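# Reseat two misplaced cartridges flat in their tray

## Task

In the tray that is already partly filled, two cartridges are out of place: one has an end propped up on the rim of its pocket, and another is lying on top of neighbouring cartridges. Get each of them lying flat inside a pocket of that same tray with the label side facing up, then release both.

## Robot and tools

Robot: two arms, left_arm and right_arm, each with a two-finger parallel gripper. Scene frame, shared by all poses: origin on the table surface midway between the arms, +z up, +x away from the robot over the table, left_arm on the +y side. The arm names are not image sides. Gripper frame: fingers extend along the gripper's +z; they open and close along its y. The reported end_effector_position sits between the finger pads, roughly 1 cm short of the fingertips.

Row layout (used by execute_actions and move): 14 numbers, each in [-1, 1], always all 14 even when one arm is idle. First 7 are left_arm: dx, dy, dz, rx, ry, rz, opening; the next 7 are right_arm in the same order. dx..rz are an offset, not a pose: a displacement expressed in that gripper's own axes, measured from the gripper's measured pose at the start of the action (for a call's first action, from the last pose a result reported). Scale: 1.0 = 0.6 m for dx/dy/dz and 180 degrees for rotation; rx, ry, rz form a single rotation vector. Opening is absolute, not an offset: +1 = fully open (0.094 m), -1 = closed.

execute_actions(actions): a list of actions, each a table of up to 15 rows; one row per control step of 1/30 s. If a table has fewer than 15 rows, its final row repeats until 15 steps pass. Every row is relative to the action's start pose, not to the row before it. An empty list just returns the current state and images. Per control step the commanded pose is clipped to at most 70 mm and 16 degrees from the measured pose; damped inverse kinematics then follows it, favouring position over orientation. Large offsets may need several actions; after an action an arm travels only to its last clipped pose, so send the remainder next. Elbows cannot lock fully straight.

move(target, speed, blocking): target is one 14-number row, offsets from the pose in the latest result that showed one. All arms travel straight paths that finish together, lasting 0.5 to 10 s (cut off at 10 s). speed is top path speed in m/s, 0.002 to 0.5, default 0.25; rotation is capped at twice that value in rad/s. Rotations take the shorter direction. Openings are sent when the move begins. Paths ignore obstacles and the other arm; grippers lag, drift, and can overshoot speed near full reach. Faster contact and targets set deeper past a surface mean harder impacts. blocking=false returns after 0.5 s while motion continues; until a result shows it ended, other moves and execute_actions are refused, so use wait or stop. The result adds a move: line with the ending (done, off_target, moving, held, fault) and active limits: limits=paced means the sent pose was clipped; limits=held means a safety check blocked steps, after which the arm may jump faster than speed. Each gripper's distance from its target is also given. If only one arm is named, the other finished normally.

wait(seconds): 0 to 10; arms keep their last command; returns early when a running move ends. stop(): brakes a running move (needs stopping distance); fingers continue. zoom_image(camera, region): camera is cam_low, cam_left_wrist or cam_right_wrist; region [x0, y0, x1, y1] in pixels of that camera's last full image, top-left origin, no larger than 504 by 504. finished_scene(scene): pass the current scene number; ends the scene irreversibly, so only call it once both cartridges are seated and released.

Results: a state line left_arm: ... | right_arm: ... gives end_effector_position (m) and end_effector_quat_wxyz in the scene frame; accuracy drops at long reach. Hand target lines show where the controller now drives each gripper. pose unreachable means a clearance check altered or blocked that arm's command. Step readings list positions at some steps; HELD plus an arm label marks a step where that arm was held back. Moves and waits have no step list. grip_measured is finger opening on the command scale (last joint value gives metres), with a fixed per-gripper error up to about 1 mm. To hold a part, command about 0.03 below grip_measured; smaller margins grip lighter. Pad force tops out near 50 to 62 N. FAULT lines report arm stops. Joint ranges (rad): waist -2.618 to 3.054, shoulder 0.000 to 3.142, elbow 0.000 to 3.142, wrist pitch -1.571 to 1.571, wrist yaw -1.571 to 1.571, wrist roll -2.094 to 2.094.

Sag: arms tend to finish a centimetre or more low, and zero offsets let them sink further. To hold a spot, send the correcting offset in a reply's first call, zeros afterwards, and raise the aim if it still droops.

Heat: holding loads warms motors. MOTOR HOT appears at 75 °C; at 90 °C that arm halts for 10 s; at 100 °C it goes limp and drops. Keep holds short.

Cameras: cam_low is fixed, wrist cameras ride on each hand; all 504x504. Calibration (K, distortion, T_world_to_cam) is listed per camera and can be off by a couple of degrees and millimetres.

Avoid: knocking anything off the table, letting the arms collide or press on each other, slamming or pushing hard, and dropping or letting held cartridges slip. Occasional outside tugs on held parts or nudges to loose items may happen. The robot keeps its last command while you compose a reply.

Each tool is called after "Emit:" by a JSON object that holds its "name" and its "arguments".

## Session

Emit:
{"name": "execute_actions", "arguments": {"actions": []}}

Scene clock: 0.00 s.
left_arm: end_effector_position=(+0.5395, +0.5800, +0.1456) grip_measured=+1.000 end_effector_quat_wxyz=(-0.130, +0.759, -0.377, +0.514) | right_arm: end_effector_position=(+0.4380, -0.3305, +0.3566) grip_measured=+1.000 end_effector_quat_wxyz=(+0.426, -0.462, +0.580, -0.518)
Joint positions: left_arm=[ 0.73   2.281  1.845 -0.28   0.84  -1.859  0.094] | right_arm=[-0.206  1.278  1.078  0.099 -0.034 -1.558  0.094]
Joint velocities: left_arm=[-0.007  0.007  0.002  0.022 -0.007  0.022  0.   ] | right_arm=[ 0.002 -0.007 -0.012  0.007  0.007  0.066  0.   ]
Motor temperatures (°C, as the motors report them): left_arm=[22 23 21 26 19 22] | right_arm=[22 20 21 20 19 21]
Hand target (left_arm): +0.539, +0.579, +0.150; -0.131, +0.757, -0.379, +0.516
Hand target (right_arm): +0.435, -0.330, +0.375; +0.439, -0.450, +0.570, -0.529
camera_calibration (this result's frames):
cam_left_wrist: T_world_to_cam=[[0.492624, 0.546389, 0.677334, -0.673618], [-0.425277, -0.527909, 0.735154, 0.467558], [0.759251, -0.650209, -0.027694, 0.0718147], [0, 0, 0, 1]] pos_world=[0.476156, 0.66158, 0.114526]
cam_right_wrist: T_world_to_cam=[[-0.0142742, -0.408608, 0.912598, -0.447051], [-0.776994, -0.569924, -0.267332, 0.282579], [0.629346, -0.7129, -0.309351, -0.303339], [0, 0, 0, 1]] pos_world=[0.404086, -0.237871, 0.389682]

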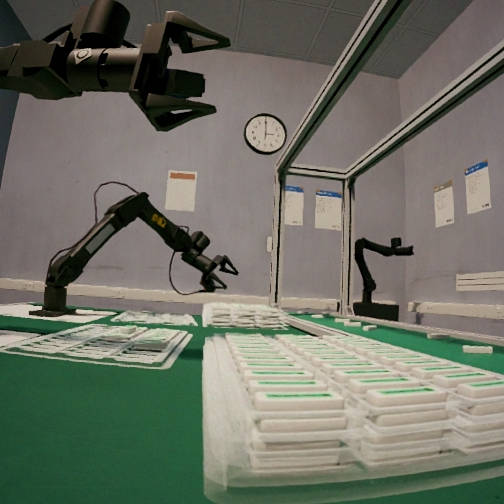

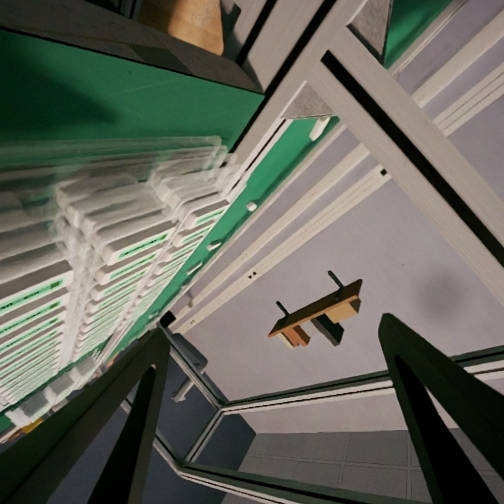

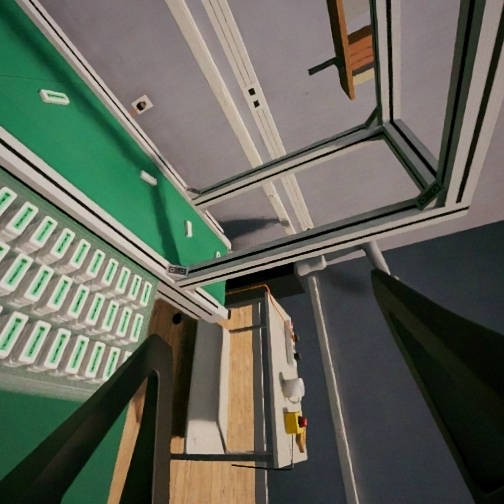

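Emit:
{"name": "move", "arguments": {"target": [0,0,0,0,0,0,1,-0.206,0.425,-0.24,-0.45,0,0,0.6]}}

Emit:
{"name": "zoom_image", "arguments": {"camera": "cam_low", "region": [0,290,210,390]}}

Scene clock: 10.43 s.
left_arm: end_effector_position=(+0.5395, +0.5800, +0.1456) grip_measured=+1.000 end_effector_quat_wxyz=(-0.130, +0.759, -0.377, +0.514) | right_arm: end_effector_position=(+0.2943, -0.1751, +0.1093) grip_measured=+0.603 end_effector_quat_wxyz=(+0.010, -0.635, +0.772, -0.019)
Joint positions: left_arm=[ 0.73   2.281  1.845 -0.28   0.84  -1.859  0.094] | right_arm=[ 0.239  1.622  1.284 -1.197  0.025 -1.175  0.075]
Joint velocities: left_arm=[-0.012  0.002 -0.002  0.007  0.022 -0.037  0.   ] | right_arm=[ 0.002  0.002 -0.012 -0.066 -0.007  0.022  0.001]
Motor temperatures (°C, as the motors report them): left_arm=[22 27 22 27 20 22] | right_arm=[22 21 22 21 19 21]
Hand target (left_arm): +0.539, +0.580, +0.146; -0.130, +0.759, -0.377, +0.514
Hand target (right_arm): +0.299, -0.169, +0.121; +0.026, -0.634, +0.773, -0.017
Off the commanded pose (left_arm): 0.000 m, 0 deg.
Off the commanded pose (right_arm): 0.012 m, 2 deg.
move: off_target (right_arm)
camera_calibration (this result's frames):
cam_left_wrist: T_world_to_cam=[[0.492624, 0.546389, 0.677334, -0.673618], [-0.425277, -0.527909, 0.735154, 0.467558], [0.759251, -0.650209, -0.027694, 0.0718147], [0, 0, 0, 1]] pos_world=[0.476156, 0.66158, 0.114526]
cam_right_wrist: T_world_to_cam=[[0.827459, -0.557941, 0.0633546, -0.340976], [-0.476911, -0.638725, 0.60381, -0.00222576], [-0.296424, -0.529843, -0.794607, 0.178867], [0, 0, 0, 1]] pos_world=[0.334103, -0.0968949, 0.165075]

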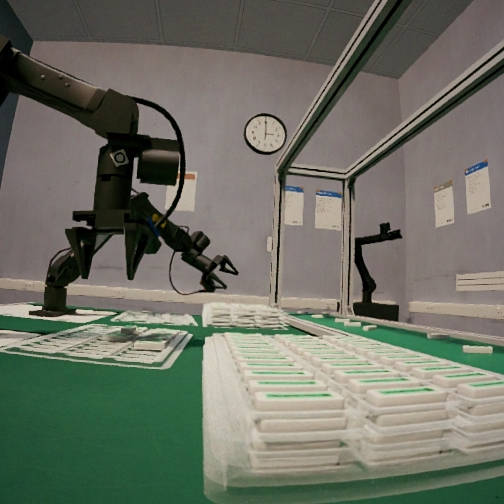

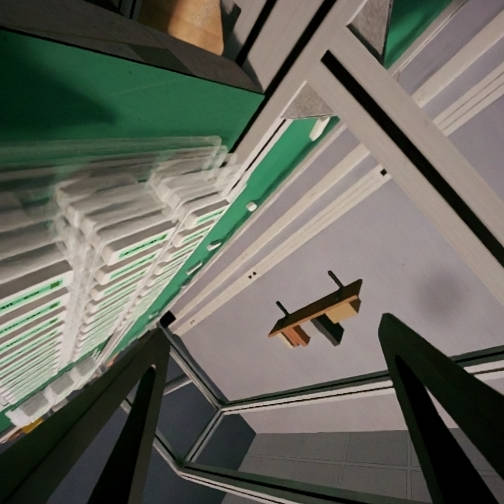

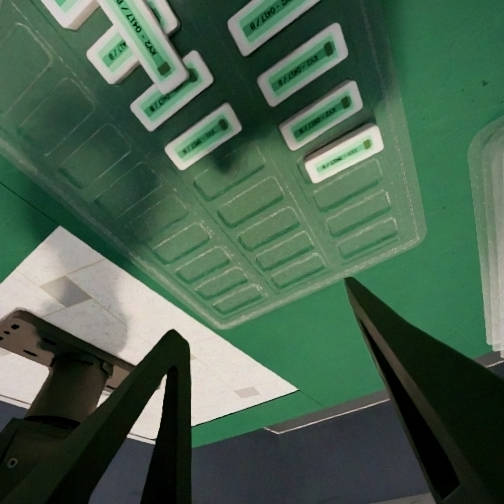

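Region (0, 290, 210, 390) of cam_low's 504x504 image, scaled by 2.400, with more detail than that image has; it fills the top 240 rows of this view, and the rest is white.

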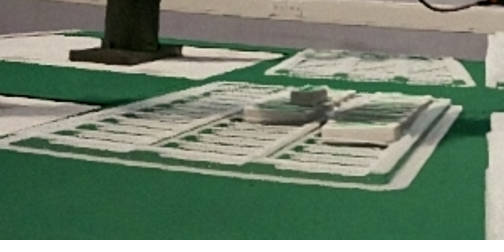

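Emit:
{"name": "move", "arguments": {"target": [0,0,0,0,0,0,1,-0.025,-0.106,0.105,0.005,0,-0.028,0.6], "speed": 0.12}}

Emit:
{"name": "zoom_image", "arguments": {"camera": "cam_low", "region": [80,290,200,370]}}

Scene clock: 21.27 s.
left_arm: end_effector_position=(+0.5395, +0.5800, +0.1456) grip_measured=+1.000 end_effector_quat_wxyz=(-0.130, +0.759, -0.377, +0.514) | right_arm: end_effector_position=(+0.3422, -0.1747, +0.0384) grip_measured=+0.603 end_effector_quat_wxyz=(+0.014, +0.668, -0.744, +0.007)
Joint positions: left_arm=[ 0.73   2.281  1.845 -0.28   0.84  -1.859  0.094] | right_arm=[ 0.214  1.902  1.332 -1.017  0.027 -1.287  0.075]
Joint velocities: left_arm=[ 0.007 -0.017 -0.012 -0.007  0.037 -0.051  0.   ] | right_arm=[-0.007  0.002 -0.007 -0.037 -0.022  0.022 -0.   ]
Motor temperatures (°C, as the motors report them): left_arm=[22 29 23 28 20 22] | right_arm=[22 21 23 21 19 21]
Hand target (left_arm): +0.539, +0.580, +0.146; -0.130, +0.759, -0.377, +0.514
Hand target (right_arm): +0.361, -0.174, +0.050; +0.014, -0.668, +0.744, -0.026
Off the commanded pose (left_arm): 0.000 m, 0 deg.
Off the commanded pose (right_arm): 0.023 m, 4 deg.
move: off_target (right_arm)
camera_calibration (this result's frames):
cam_left_wrist: T_world_to_cam=[[0.492624, 0.546389, 0.677334, -0.673618], [-0.425277, -0.527909, 0.735154, 0.467558], [0.759251, -0.650209, -0.027694, 0.0718147], [0, 0, 0, 1]] pos_world=[0.476156, 0.66158, 0.114526]
cam_right_wrist: T_world_to_cam=[[0.874711, -0.483944, 0.0260389, -0.377631], [-0.388342, -0.667744, 0.635066, 0.0271482], [-0.289949, -0.565612, -0.772019, 0.12761], [0, 0, 0, 1]] pos_world=[0.377861, -0.0924463, 0.0911095]

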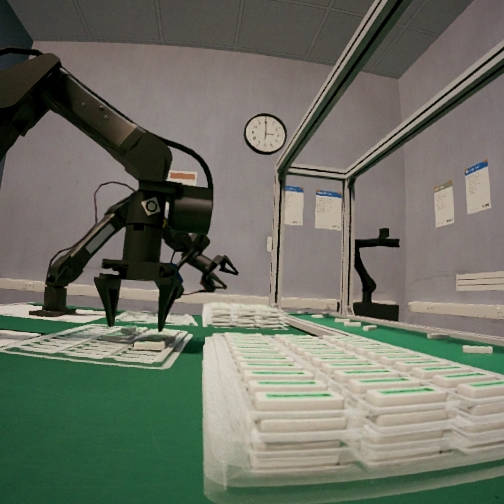

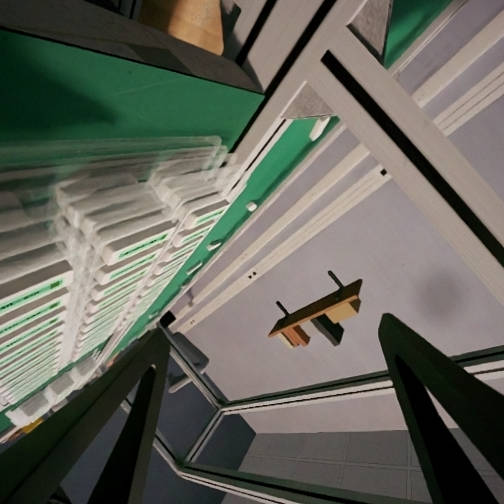

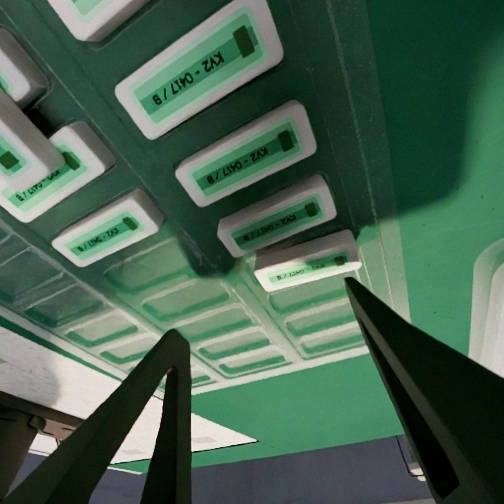

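Region (80, 290, 200, 370) of cam_low's 504x504 image, scaled by 4.200, with more detail than that image has.

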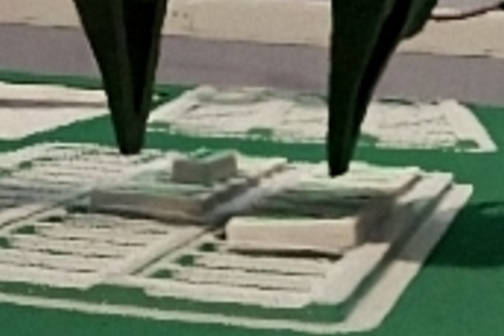

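Emit:
{"name": "move", "arguments": {"target": [0,0,0,0,0,0,1,0,-0.025,0.022,0.018,0,0,0.85], "speed": 0.03}}

Emit:
{"name": "zoom_image", "arguments": {"camera": "cam_low", "region": [80,290,200,370]}}

Scene clock: 31.13 s.
left_arm: end_effector_position=(+0.5395, +0.5800, +0.1456) grip_measured=+1.000 end_effector_quat_wxyz=(-0.130, +0.759, -0.377, +0.514) | right_arm: end_effector_position=(+0.3547, -0.1746, +0.0290) grip_measured=+0.847 end_effector_quat_wxyz=(-0.003, +0.668, -0.744, +0.025)
Joint positions: left_arm=[ 0.73   2.281  1.845 -0.28   0.84  -1.859  0.094] | right_arm=[ 0.214  1.917  1.313 -0.936  0.039 -1.289  0.087]
Joint velocities: left_arm=[-0.007 -0.012  0.017 -0.051  0.007  0.037  0.   ] | right_arm=[-0.017 -0.002 -0.022  0.007 -0.007  0.007 -0.002]
Motor temperatures (°C, as the motors report them): left_arm=[22 30 23 28 20 22] | right_arm=[22 22 23 20 19 21]
Hand target (left_arm): +0.539, +0.580, +0.146; -0.130, +0.759, -0.377, +0.514
Hand target (right_arm): +0.357, -0.177, +0.025; +0.005, -0.668, +0.744, -0.028
Off the commanded pose (left_arm): 0.000 m, 0 deg.
Off the commanded pose (right_arm): 0.005 m, 1 deg.
move: done
camera_calibration (this result's frames):
cam_left_wrist: T_world_to_cam=[[0.492624, 0.546389, 0.677334, -0.673618], [-0.425277, -0.527909, 0.735154, 0.467558], [0.759251, -0.650209, -0.027694, 0.0718147], [0, 0, 0, 1]] pos_world=[0.476156, 0.66158, 0.114526]
cam_right_wrist: T_world_to_cam=[[0.873501, -0.481835, 0.0694993, -0.388797], [-0.416664, -0.666129, 0.618598, 0.0487505], [-0.251767, -0.569304, -0.782628, 0.110164], [0, 0, 0, 1]] pos_world=[0.387663, -0.0921449, 0.0830817]

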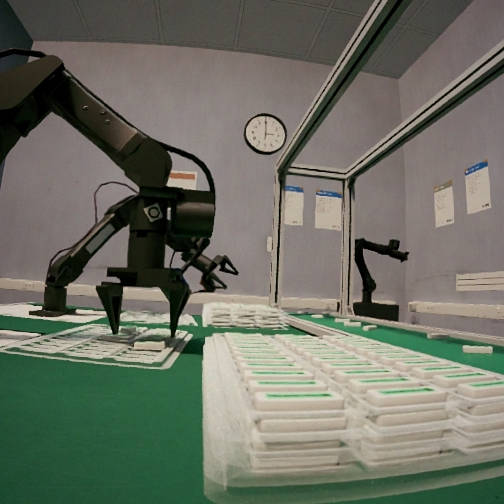

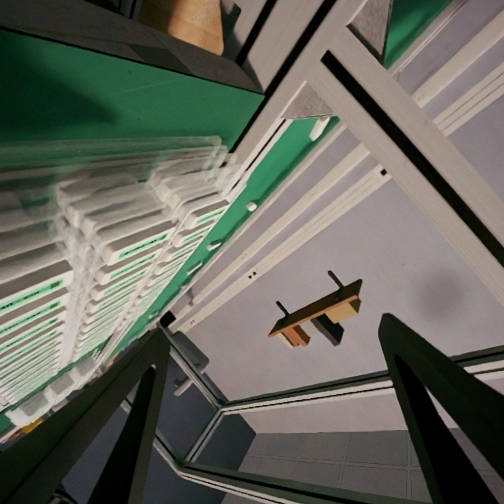

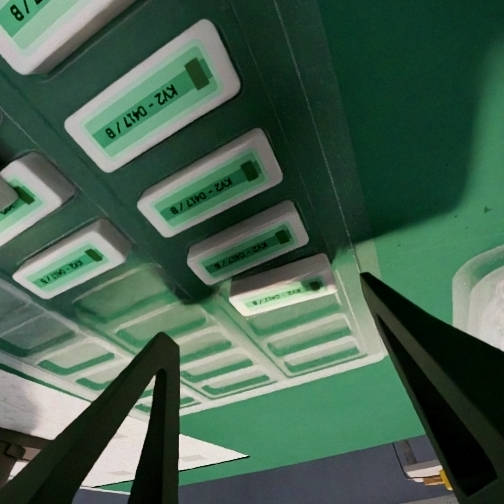

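Region (80, 290, 200, 370) of cam_low's 504x504 image, scaled by 4.200, with more detail than that image has.

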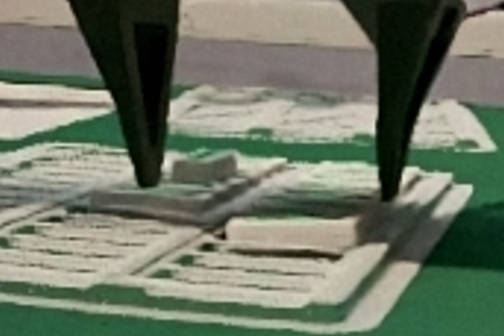

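Emit:
{"name": "move", "arguments": {"target": [0,0,0,0,0,0,1,0,0,0.02,0,0,0,0.65], "speed": 0.02}}

Emit:
{"name": "zoom_image", "arguments": {"camera": "cam_low", "region": [80,290,200,370]}}

Scene clock: 37.53 s.
left_arm: end_effector_position=(+0.5395, +0.5800, +0.1456) grip_measured=+1.000 end_effector_quat_wxyz=(-0.130, +0.759, -0.377, +0.514) | right_arm: end_effector_position=(+0.3525, -0.1751, +0.0202) grip_measured=+0.653 end_effector_quat_wxyz=(+0.003, +0.668, -0.744, +0.022)
Joint positions: left_arm=[ 0.73   2.281  1.845 -0.28   0.84  -1.859  0.094] | right_arm=[ 0.214  1.932  1.297 -0.917  0.04  -1.289  0.078]
Joint velocities: left_arm=[-0.002  0.012 -0.002 -0.037  0.007 -0.037  0.   ] | right_arm=[-0.007 -0.002  0.012  0.022 -0.007  0.022 -0.   ]
Motor temperatures (°C, as the motors report them): left_arm=[22 31 23 28 20 22] | right_arm=[22 23 23 20 19 21]
Hand target (left_arm): +0.539, +0.580, +0.146; -0.130, +0.759, -0.377, +0.514
Hand target (right_arm): +0.355, -0.175, +0.017; +0.003, -0.668, +0.744, -0.025
Off the commanded pose (left_arm): 0.000 m, 0 deg.
Off the commanded pose (right_arm): 0.004 m, 1 deg.
move: done
camera_calibration (this result's frames):
cam_left_wrist: T_world_to_cam=[[0.492624, 0.546389, 0.677334, -0.673618], [-0.425277, -0.527909, 0.735154, 0.467558], [0.759251, -0.650209, -0.027694, 0.0718147], [0, 0, 0, 1]] pos_world=[0.476156, 0.66158, 0.114526]
cam_right_wrist: T_world_to_cam=[[0.874272, -0.481681, 0.0602625, -0.386564], [-0.409237, -0.664565, 0.625203, 0.0505633], [-0.2611, -0.571259, -0.778132, 0.105266], [0, 0, 0, 1]] pos_world=[0.386139, -0.0924639, 0.0735934]

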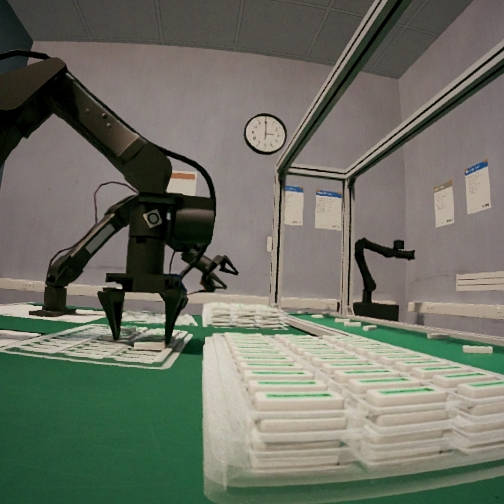

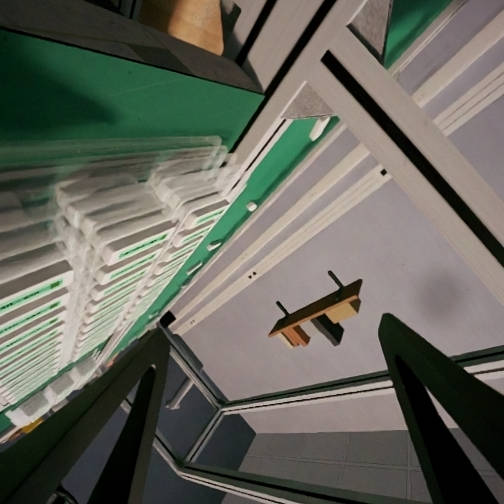

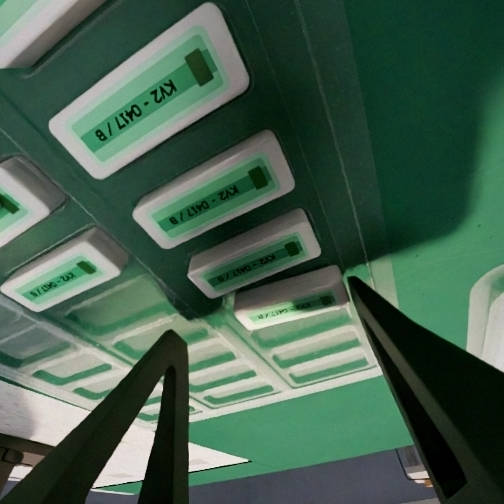

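Region (80, 290, 200, 370) of cam_low's 504x504 image, scaled by 4.200, with more detail than that image has.

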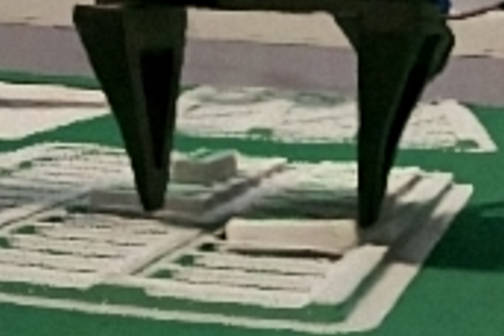

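Emit:
{"name": "execute_actions", "arguments": {"actions": [[[0,0,0,0,0,0,1,0,0,0,0,0,0,0.63],[0,0,0,0,0,0,1,0,0,0,0,0,0,0.61],[0,0,0,0,0,0,1,0,0,0,0,0,0,0.59],[0,0,0,0,0,0,1,0,0,0,0,0,0,0.57],[0,0,0,0,0,0,1,0,0,0,0,0,0,0.55],[0,0,0,0,0,0,1,0,0,0,0,0,0,0.53],[0,0,0,0,0,0,1,0,0,0,0,0,0,0.51],[0,0,0,0,0,0,1,0,0,0,0,0,0,0.49],[0,0,0,0,0,0,1,0,0,0,0,0,0,0.47],[0,0,0,0,0,0,1,0,0,0,0,0,0,0.45]],[[0,0,0,0,0,0,1,0,0,0,0,0,0,0.42]]]}}

Emit:
{"name": "zoom_image", "arguments": {"camera": "cam_low", "region": [80,290,200,370]}}

Scene clock: 46.37 s.
left_arm: end_effector_position=(+0.5395, +0.5800, +0.1456) grip_measured=+1.000 end_effector_quat_wxyz=(-0.130, +0.759, -0.377, +0.514) | right_arm: end_effector_position=(+0.3533, -0.1750, +0.0202) grip_measured=+0.423 end_effector_quat_wxyz=(+0.001, +0.668, -0.744, +0.023)
Joint positions: left_arm=[ 0.73   2.281  1.845 -0.28   0.84  -1.859  0.094] | right_arm=[ 0.214  1.932  1.297 -0.914  0.04  -1.289  0.067]
Joint velocities: left_arm=[-0.017  0.007  0.017 -0.051  0.022 -0.022  0.   ] | right_arm=[-0.002 -0.007 -0.007  0.037 -0.022 -0.022 -0.001]
Motor temperatures (°C, as the motors report them): left_arm=[22 31 23 29 20 22] | right_arm=[22 23 22 20 19 21]
Hand target (left_arm): +0.539, +0.580, +0.146; -0.130, +0.759, -0.377, +0.514
Hand target (right_arm): +0.353, -0.175, +0.020; -0.001, -0.668, +0.744, -0.023
Off the commanded pose (left_arm): 0.000 m, 0 deg.
Off the commanded pose (right_arm): 0.000 m, 0 deg.
Step readings (end_effector_position; steps 1 to 15: 1st action; 16 to 30: 2nd action):
0: left_arm (+0.5395, +0.5800, +0.1456) | right_arm (+0.3533, -0.1750, +0.0202)
1: left_arm (+0.5395, +0.5800, +0.1456) | right_arm (+0.3533, -0.1750, +0.0202)
2: left_arm (+0.5395, +0.5800, +0.1456) | right_arm (+0.3533, -0.1750, +0.0202)
4: left_arm (+0.5395, +0.5800, +0.1456) | right_arm (+0.3533, -0.1750, +0.0202)
8: left_arm (+0.5395, +0.5800, +0.1456) | right_arm (+0.3533, -0.1750, +0.0202)
15: left_arm (+0.5395, +0.5800, +0.1456) | right_arm (+0.3533, -0.1750, +0.0202)
16: left_arm (+0.5395, +0.5800, +0.1456) | right_arm (+0.3533, -0.1750, +0.0202)
17: left_arm (+0.5395, +0.5800, +0.1456) | right_arm (+0.3533, -0.1750, +0.0202)
19: left_arm (+0.5395, +0.5800, +0.1456) | right_arm (+0.3533, -0.1750, +0.0202)
23: left_arm (+0.5395, +0.5800, +0.1456) | right_arm (+0.3533, -0.1750, +0.0202)
30: end_effector_position above
camera_calibration (this result's frames):
cam_left_wrist: T_world_to_cam=[[0.492624, 0.546389, 0.677334, -0.673618], [-0.425277, -0.527909, 0.735154, 0.467558], [0.759251, -0.650209, -0.027694, 0.0718147], [0, 0, 0, 1]] pos_world=[0.476156, 0.66158, 0.114526]
cam_right_wrist: T_world_to_cam=[[0.874088, -0.481714, 0.0626324, -0.387142], [-0.411113, -0.664898, 0.623616, 0.0515843], [-0.25876, -0.570844, -0.779218, 0.104816], [0, 0, 0, 1]] pos_world=[0.386725, -0.0923599, 0.0737529]

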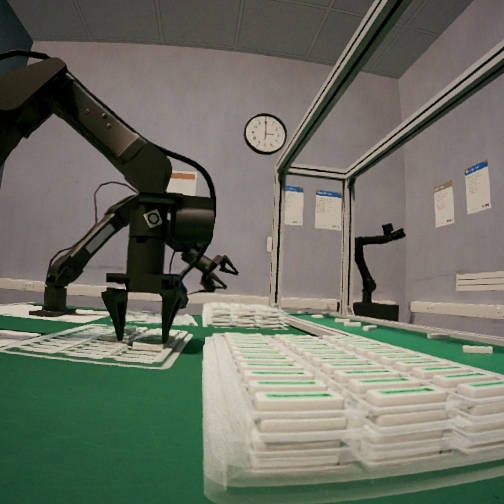

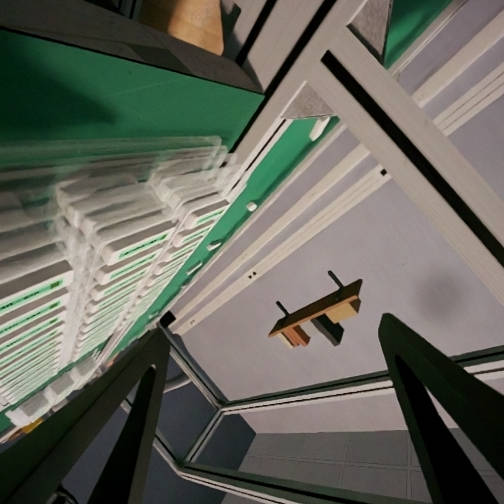

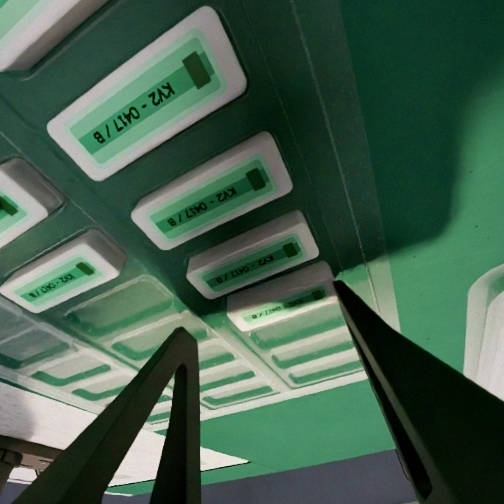

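Region (80, 290, 200, 370) of cam_low's 504x504 image, scaled by 4.200, with more detail than that image has.

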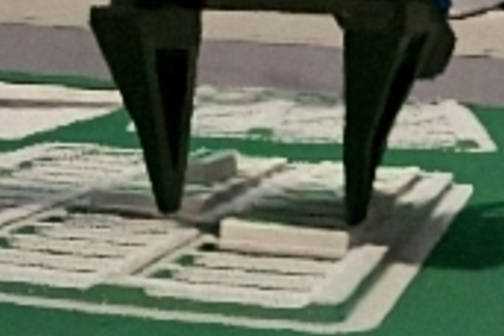

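Emit:
{"name": "move", "arguments": {"target": [0,0,0,0,0,0,1,0,0,-0.07,0,0,0,0.5], "speed": 0.08}}

Emit:
{"name": "move", "arguments": {"target": [0,0,0,0,0,0,1,-0.182,0.08,-0.01,0.012,0,-0.01,0], "speed": 0.15}}

Emit:
{"name": "zoom_image", "arguments": {"camera": "cam_low", "region": [80,290,200,370]}}

Scene clock: 56.23 s.
left_arm: end_effector_position=(+0.5395, +0.5800, +0.1456) grip_measured=+1.000 end_effector_quat_wxyz=(-0.130, +0.759, -0.377, +0.514) | right_arm: end_effector_position=(+0.3454, -0.1764, +0.0463) grip_measured=+0.497 end_effector_quat_wxyz=(+0.017, +0.669, -0.743, +0.013)
Joint positions: left_arm=[ 0.73   2.281  1.845 -0.28   0.84  -1.859  0.094] | right_arm=[ 0.214  1.903  1.366 -1.05   0.04  -1.289  0.07 ]
Joint velocities: left_arm=[ 0.012  0.002 -0.007 -0.007  0.007  0.007  0.   ] | right_arm=[ 0.007 -0.012  0.007 -0.066  0.007 -0.022 -0.001]
Motor temperatures (°C, as the motors report them): left_arm=[22 32 23 29 20 22] | right_arm=[22 23 22 20 19 21]
Hand target (left_arm): +0.539, +0.580, +0.146; -0.130, +0.759, -0.377, +0.514
Hand target (right_arm): +0.352, -0.174, +0.062; -0.001, -0.668, +0.744, -0.023
Off the commanded pose (left_arm): 0.000 m, 0 deg.
Off the commanded pose (right_arm): 0.017 m, 2 deg.
move: off_target (right_arm)
camera_calibration (this result's frames):
cam_left_wrist: T_world_to_cam=[[0.492624, 0.546389, 0.677334, -0.673618], [-0.425277, -0.527909, 0.735154, 0.467558], [0.759251, -0.650209, -0.027694, 0.0718147], [0, 0, 0, 1]] pos_world=[0.476156, 0.66158, 0.114526]
cam_right_wrist: T_world_to_cam=[[0.875846, -0.481401, 0.0338646, -0.381778], [-0.388046, -0.660804, 0.642463, 0.0229902], [-0.286905, -0.575839, -0.765568, 0.130552], [0, 0, 0, 1]] pos_world=[0.380756, -0.0934194, 0.0981049]

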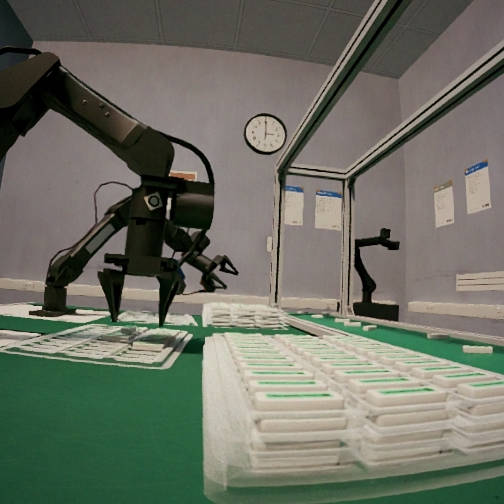

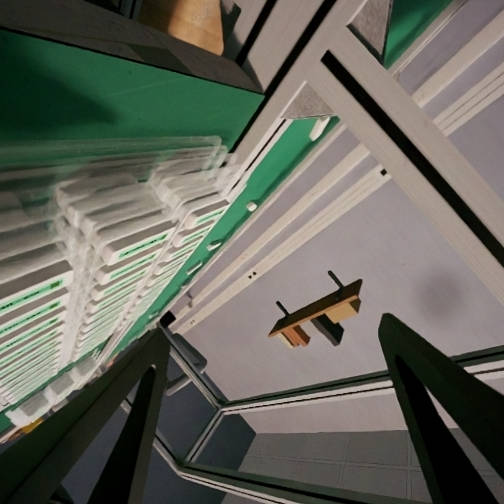

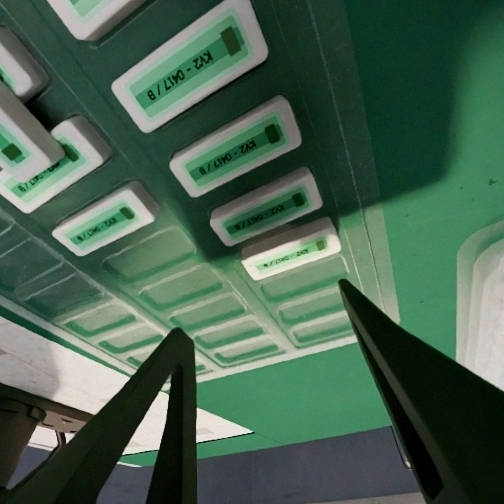

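Scene clock: 57.53 s.
left_arm: end_effector_position=(+0.5395, +0.5800, +0.1456) grip_measured=+1.000 end_effector_quat_wxyz=(-0.130, +0.759, -0.377, +0.514) | right_arm: end_effector_position=(+0.3019, -0.0657, +0.0426) grip_measured=+0.003 end_effector_quat_wxyz=(+0.020, +0.685, -0.728, +0.021)
Joint positions: left_arm=[ 0.73   2.281  1.845 -0.28   0.84  -1.859  0.094] | right_arm=[ 0.57   1.903  1.35  -1.049  0.05  -0.978  0.047]
Joint velocities: left_arm=[-0.017  0.002  0.007  0.007 -0.037  0.066  0.   ] | right_arm=[ 0.002  0.022 -0.017 -0.037 -0.037 -0.022 -0.   ]
Motor temperatures (°C, as the motors report them): left_arm=[22 32 23 29 20 22] | right_arm=[22 23 22 20 19 21]
Hand target (left_arm): +0.539, +0.580, +0.146; -0.130, +0.759, -0.377, +0.514
Hand target (right_arm): +0.311, -0.063, +0.048; +0.004, +0.680, -0.732, +0.028
Off the commanded pose (left_arm): 0.000 m, 0 deg.
Off the commanded pose (right_arm): 0.010 m, 2 deg.
move: done
camera_calibration (this result's frames):
cam_left_wrist: T_world_to_cam=[[0.492624, 0.546389, 0.677334, -0.673618], [-0.425277, -0.527909, 0.735154, 0.467558], [0.759251, -0.650209, -0.027694, 0.0718147], [0, 0, 0, 1]] pos_world=[0.476156, 0.66158, 0.114526]
cam_right_wrist: T_world_to_cam=[[0.896518, -0.440624, 0.0458848, -0.294412], [-0.361168, -0.666988, 0.651679, 0.072697], [-0.256541, -0.600814, -0.757106, 0.167811], [0, 0, 0, 1]] pos_world=[0.333252, 0.0195861, 0.0931849]

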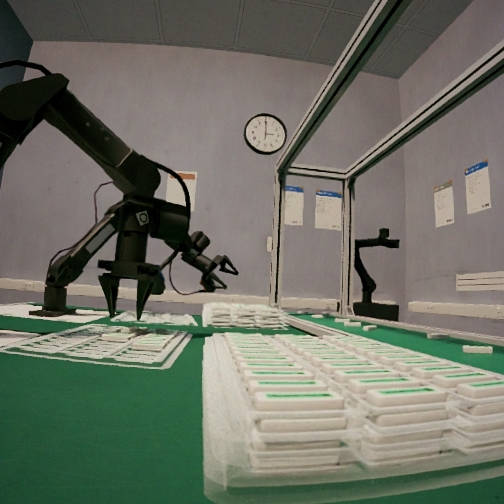

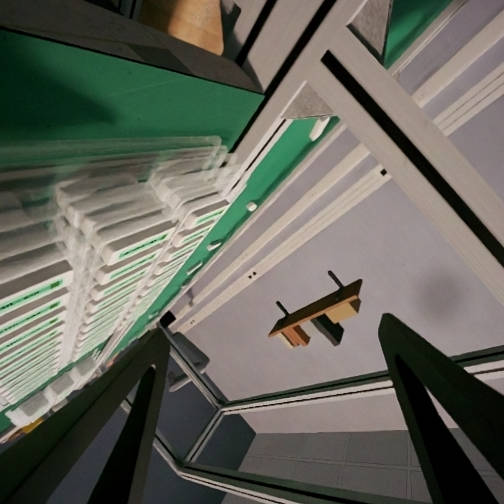

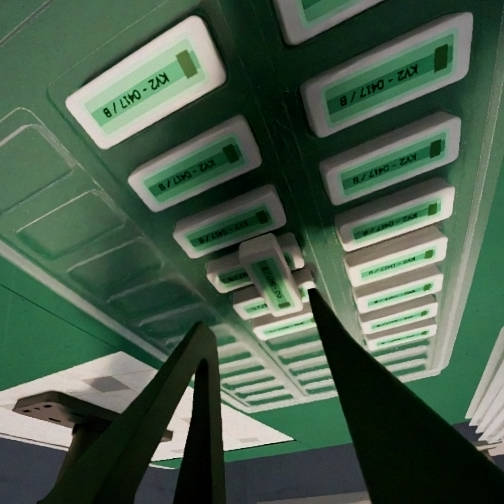

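Region (80, 290, 200, 370) of cam_low's 504x504 image, scaled by 4.200, with more detail than that image has.

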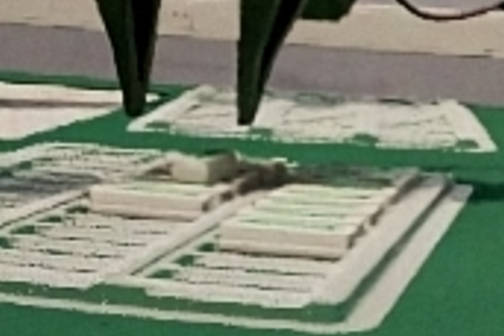

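Emit:
{"name": "move", "arguments": {"target": [0,0,0,0,0,0,1,-0.002,-0.012,0.018,0.013,-0.026,0.006,0], "speed": 0.04}}

Emit:
{"name": "zoom_image", "arguments": {"camera": "cam_low", "region": [80,290,200,370]}}

Scene clock: 64.57 s.
left_arm: end_effector_position=(+0.5395, +0.5800, +0.1456) grip_measured=+1.000 end_effector_quat_wxyz=(-0.130, +0.759, -0.377, +0.514) | right_arm: end_effector_position=(+0.3043, -0.0688, +0.0231) grip_measured=+0.003 end_effector_quat_wxyz=(+0.002, +0.679, -0.734, +0.011)
Joint positions: left_arm=[ 0.73   2.281  1.845 -0.28   0.84  -1.859  0.094] | right_arm=[ 0.544  1.903  1.269 -0.937  0.022 -0.987  0.047]
Joint velocities: left_arm=[ 0.007 -0.007  0.007 -0.022 -0.022  0.037  0.   ] | right_arm=[-0.002 -0.002  0.002  0.081 -0.007 -0.022 -0.   ]
Motor temperatures (°C, as the motors report them): left_arm=[22 32 23 29 20 22] | right_arm=[22 24 22 20 19 21]
Hand target (left_arm): +0.539, +0.580, +0.146; -0.130, +0.759, -0.377, +0.514
Hand target (right_arm): +0.309, -0.066, +0.032; -0.023, +0.679, -0.734, +0.009
Off the commanded pose (left_arm): 0.000 m, 0 deg.
Off the commanded pose (right_arm): 0.010 m, 3 deg.
move: off_target (right_arm)
camera_calibration (this result's frames):
cam_left_wrist: T_world_to_cam=[[0.492624, 0.546389, 0.677334, -0.673618], [-0.425277, -0.527909, 0.735154, 0.467558], [0.759251, -0.650209, -0.027694, 0.0718147], [0, 0, 0, 1]] pos_world=[0.476156, 0.66158, 0.114526]
cam_right_wrist: T_world_to_cam=[[0.888407, -0.457339, 0.039682, -0.295524], [-0.380815, -0.685956, 0.620036, 0.0896527], [-0.256346, -0.565955, -0.783569, 0.154751], [0, 0, 0, 1]] pos_world=[0.336356, 0.0139252, 0.0773969]

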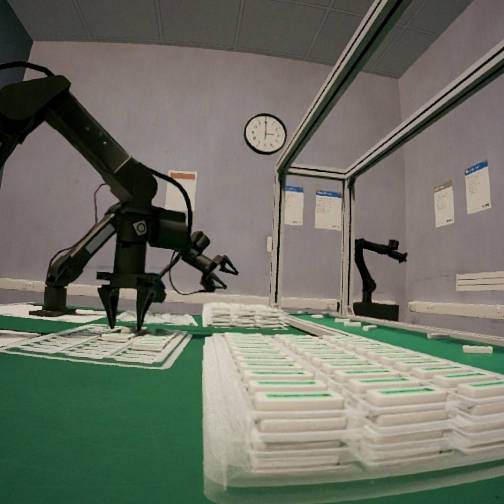

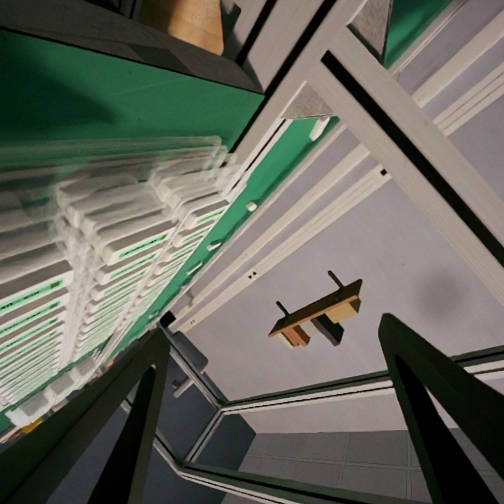

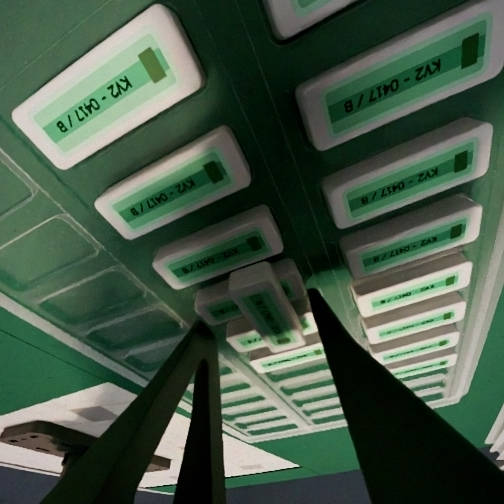

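Region (80, 290, 200, 370) of cam_low's 504x504 image, scaled by 4.200, with more detail than that image has.

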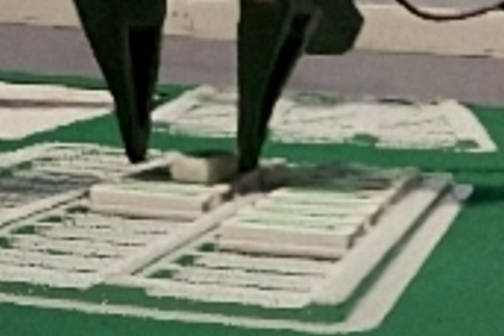

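Emit:
{"name": "move", "arguments": {"target": [0,0,0,0,0,0,1,-0.009,-0.012,0,0.0093,-0.007,0,-0.2], "speed": 0.015}}

Emit:
{"name": "move", "arguments": {"target": [0,0,0,0,0,0,1,0,0,0,0,0,0,-0.7]}}

Emit:
{"name": "move", "arguments": {"target": [0,0,0,0,0,0,1,0,0,-0.055,0,0,0,-0.7], "speed": 0.05}}

Emit:
{"name": "zoom_image", "arguments": {"camera": "cam_low", "region": [80,290,200,370]}}

Scene clock: 71.33 s.
left_arm: end_effector_position=(+0.5395, +0.5800, +0.1456) grip_measured=+1.000 end_effector_quat_wxyz=(-0.130, +0.759, -0.377, +0.514) | right_arm: end_effector_position=(+0.3070, -0.0672, +0.0231) grip_measured=-0.197 end_effector_quat_wxyz=(-0.004, +0.679, -0.734, +0.012)
Joint positions: left_arm=[ 0.73   2.281  1.845 -0.28   0.84  -1.859  0.094] | right_arm=[ 0.544  1.903  1.269 -0.924  0.022 -0.987  0.038]
Joint velocities: left_arm=[ 0.017 -0.012  0.002 -0.037  0.022 -0.022  0.   ] | right_arm=[-0.007 -0.002  0.007  0.007 -0.051  0.022 -0.003]
Motor temperatures (°C, as the motors report them): left_arm=[22 32 23 29 20 22] | right_arm=[22 24 22 20 19 21]
Hand target (left_arm): +0.539, +0.580, +0.146; -0.130, +0.759, -0.377, +0.514
Hand target (right_arm): +0.312, -0.064, +0.023; -0.015, +0.679, -0.734, +0.014
Off the commanded pose (left_arm): 0.000 m, 0 deg.
Off the commanded pose (right_arm): 0.006 m, 1 deg.
move: done
camera_calibration (this result's frames):
cam_left_wrist: T_world_to_cam=[[0.492624, 0.546389, 0.677334, -0.673618], [-0.425277, -0.527909, 0.735154, 0.467558], [0.759251, -0.650209, -0.027694, 0.0718147], [0, 0, 0, 1]] pos_world=[0.476156, 0.66158, 0.114526]
cam_right_wrist: T_world_to_cam=[[0.887942, -0.457613, 0.0463578, -0.297237], [-0.387481, -0.689917, 0.611452, 0.0937312], [-0.247825, -0.560896, -0.789923, 0.15422], [0, 0, 0, 1]] pos_world=[0.338468, 0.0151485, 0.0782891]

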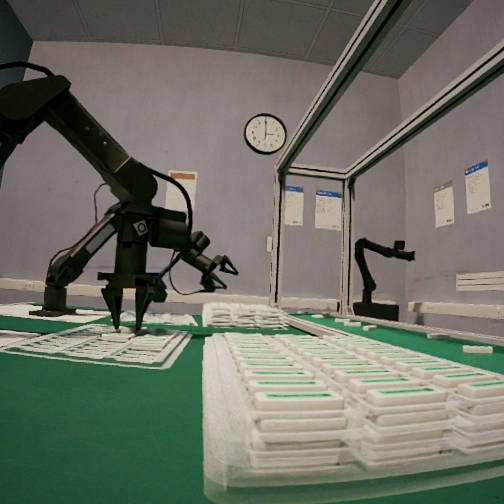

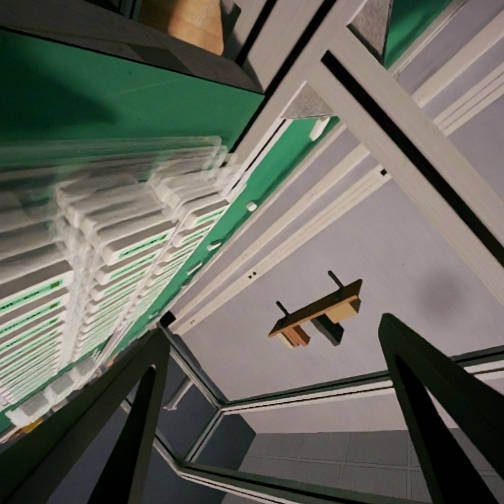

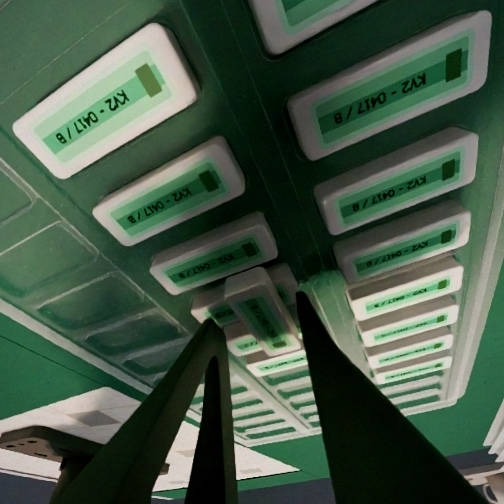

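Scene clock: 71.83 s.
left_arm: end_effector_position=(+0.5395, +0.5800, +0.1456) grip_measured=+1.000 end_effector_quat_wxyz=(-0.130, +0.759, -0.377, +0.514) | right_arm: end_effector_position=(+0.3070, -0.0672, +0.0231) grip_measured=-0.673 end_effector_quat_wxyz=(-0.004, +0.679, -0.734, +0.012)
Joint positions: left_arm=[ 0.73   2.281  1.845 -0.28   0.84  -1.859  0.094] | right_arm=[ 0.544  1.903  1.269 -0.924  0.022 -0.987  0.015]
Joint velocities: left_arm=[ 0.002 -0.002 -0.007 -0.037 -0.11  -0.022  0.   ] | right_arm=[ 0.012 -0.022 -0.022  0.037  0.007  0.066 -0.001]
Motor temperatures (°C, as the motors report them): left_arm=[22 32 23 29 20 22] | right_arm=[22 24 22 20 19 21]
Hand target (left_arm): +0.539, +0.580, +0.146; -0.130, +0.759, -0.377, +0.514
Hand target (right_arm): +0.307, -0.067, +0.023; -0.004, +0.679, -0.734, +0.012
Off the commanded pose (left_arm): 0.000 m, 0 deg.
Off the commanded pose (right_arm): 0.000 m, 0 deg.
move: done
camera_calibration (this result's frames):
cam_left_wrist: T_world_to_cam=[[0.492624, 0.546389, 0.677334, -0.673618], [-0.425277, -0.527909, 0.735154, 0.467558], [0.759251, -0.650209, -0.027694, 0.0718147], [0, 0, 0, 1]] pos_world=[0.476156, 0.66158, 0.114526]
cam_right_wrist: T_world_to_cam=[[0.887942, -0.457613, 0.0463578, -0.297237], [-0.387481, -0.689917, 0.611452, 0.0937312], [-0.247825, -0.560896, -0.789923, 0.15422], [0, 0, 0, 1]] pos_world=[0.338468, 0.0151485, 0.0782891]

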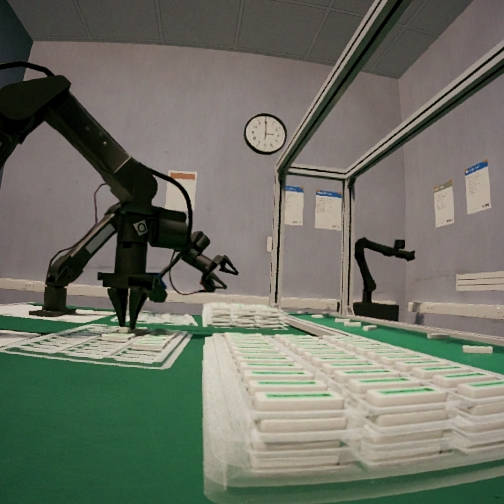

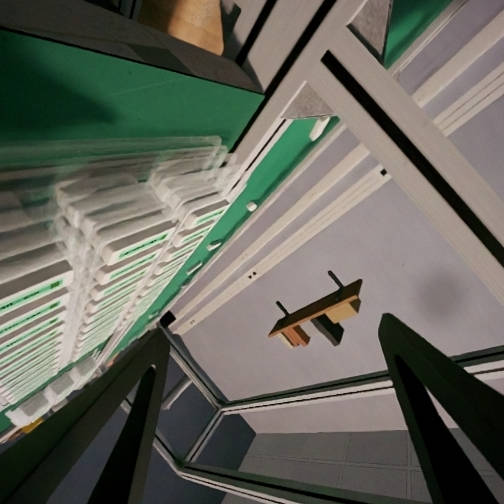

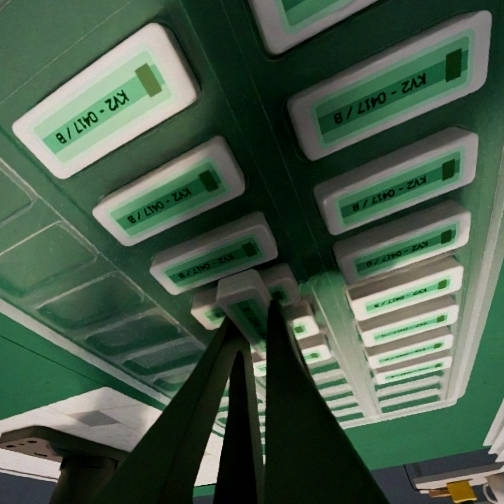

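Scene clock: 72.97 s.
left_arm: end_effector_position=(+0.5395, +0.5800, +0.1456) grip_measured=+1.000 end_effector_quat_wxyz=(-0.130, +0.759, -0.377, +0.514) | right_arm: end_effector_position=(+0.2988, -0.0717, +0.0389) grip_measured=-0.673 end_effector_quat_wxyz=(+0.017, +0.679, -0.734, +0.007)
Joint positions: left_arm=[ 0.73   2.281  1.845 -0.28   0.84  -1.859  0.094] | right_arm=[ 0.544  1.887  1.315 -1.029  0.022 -0.987  0.015]
Joint velocities: left_arm=[-0.007  0.007  0.017 -0.051 -0.007 -0.081  0.   ] | right_arm=[-0.007  0.012 -0.007 -0.037  0.022 -0.022 -0.001]
Motor temperatures (°C, as the motors report them): left_arm=[22 32 23 29 20 22] | right_arm=[22 24 22 20 19 21]
Hand target (left_arm): +0.539, +0.580, +0.146; -0.130, +0.759, -0.377, +0.514
Hand target (right_arm): +0.306, -0.067, +0.056; -0.004, +0.679, -0.734, +0.012
Off the commanded pose (left_arm): 0.000 m, 0 deg.
Off the commanded pose (right_arm): 0.019 m, 3 deg.
move: off_target (right_arm)
camera_calibration (this result's frames):
cam_left_wrist: T_world_to_cam=[[0.492624, 0.546389, 0.677334, -0.673618], [-0.425277, -0.527909, 0.735154, 0.467558], [0.759251, -0.650209, -0.027694, 0.0718147], [0, 0, 0, 1]] pos_world=[0.476156, 0.66158, 0.114526]
cam_right_wrist: T_world_to_cam=[[0.889253, -0.456887, 0.0219651, -0.292167], [-0.363454, -0.676615, 0.640385, 0.0704156], [-0.277722, -0.577448, -0.76774, 0.169023], [0, 0, 0, 1]] pos_world=[0.332345, 0.0117584, 0.0910897]

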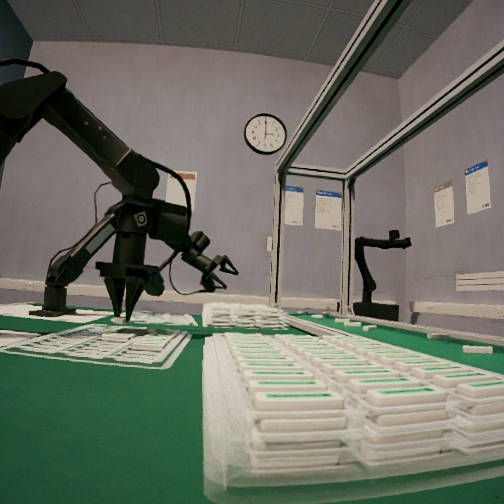

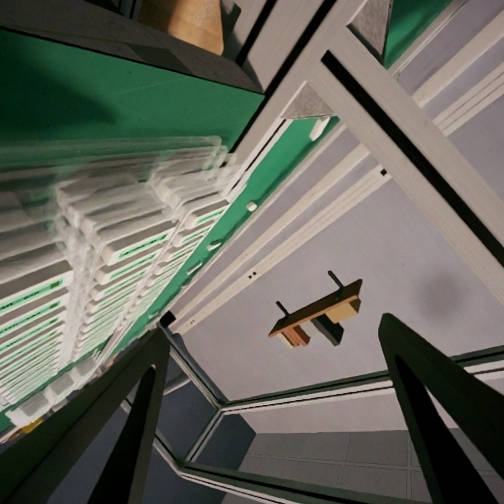

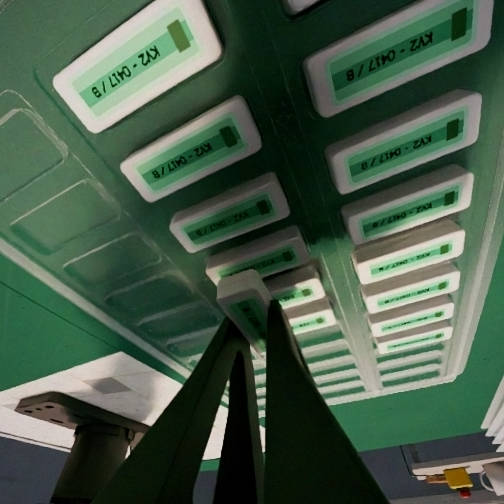

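Region (80, 290, 200, 370) of cam_low's 504x504 image, scaled by 4.200, with more detail than that image has.

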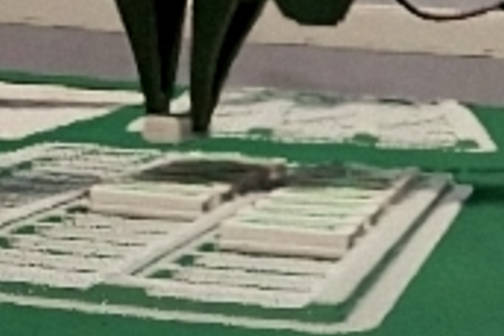

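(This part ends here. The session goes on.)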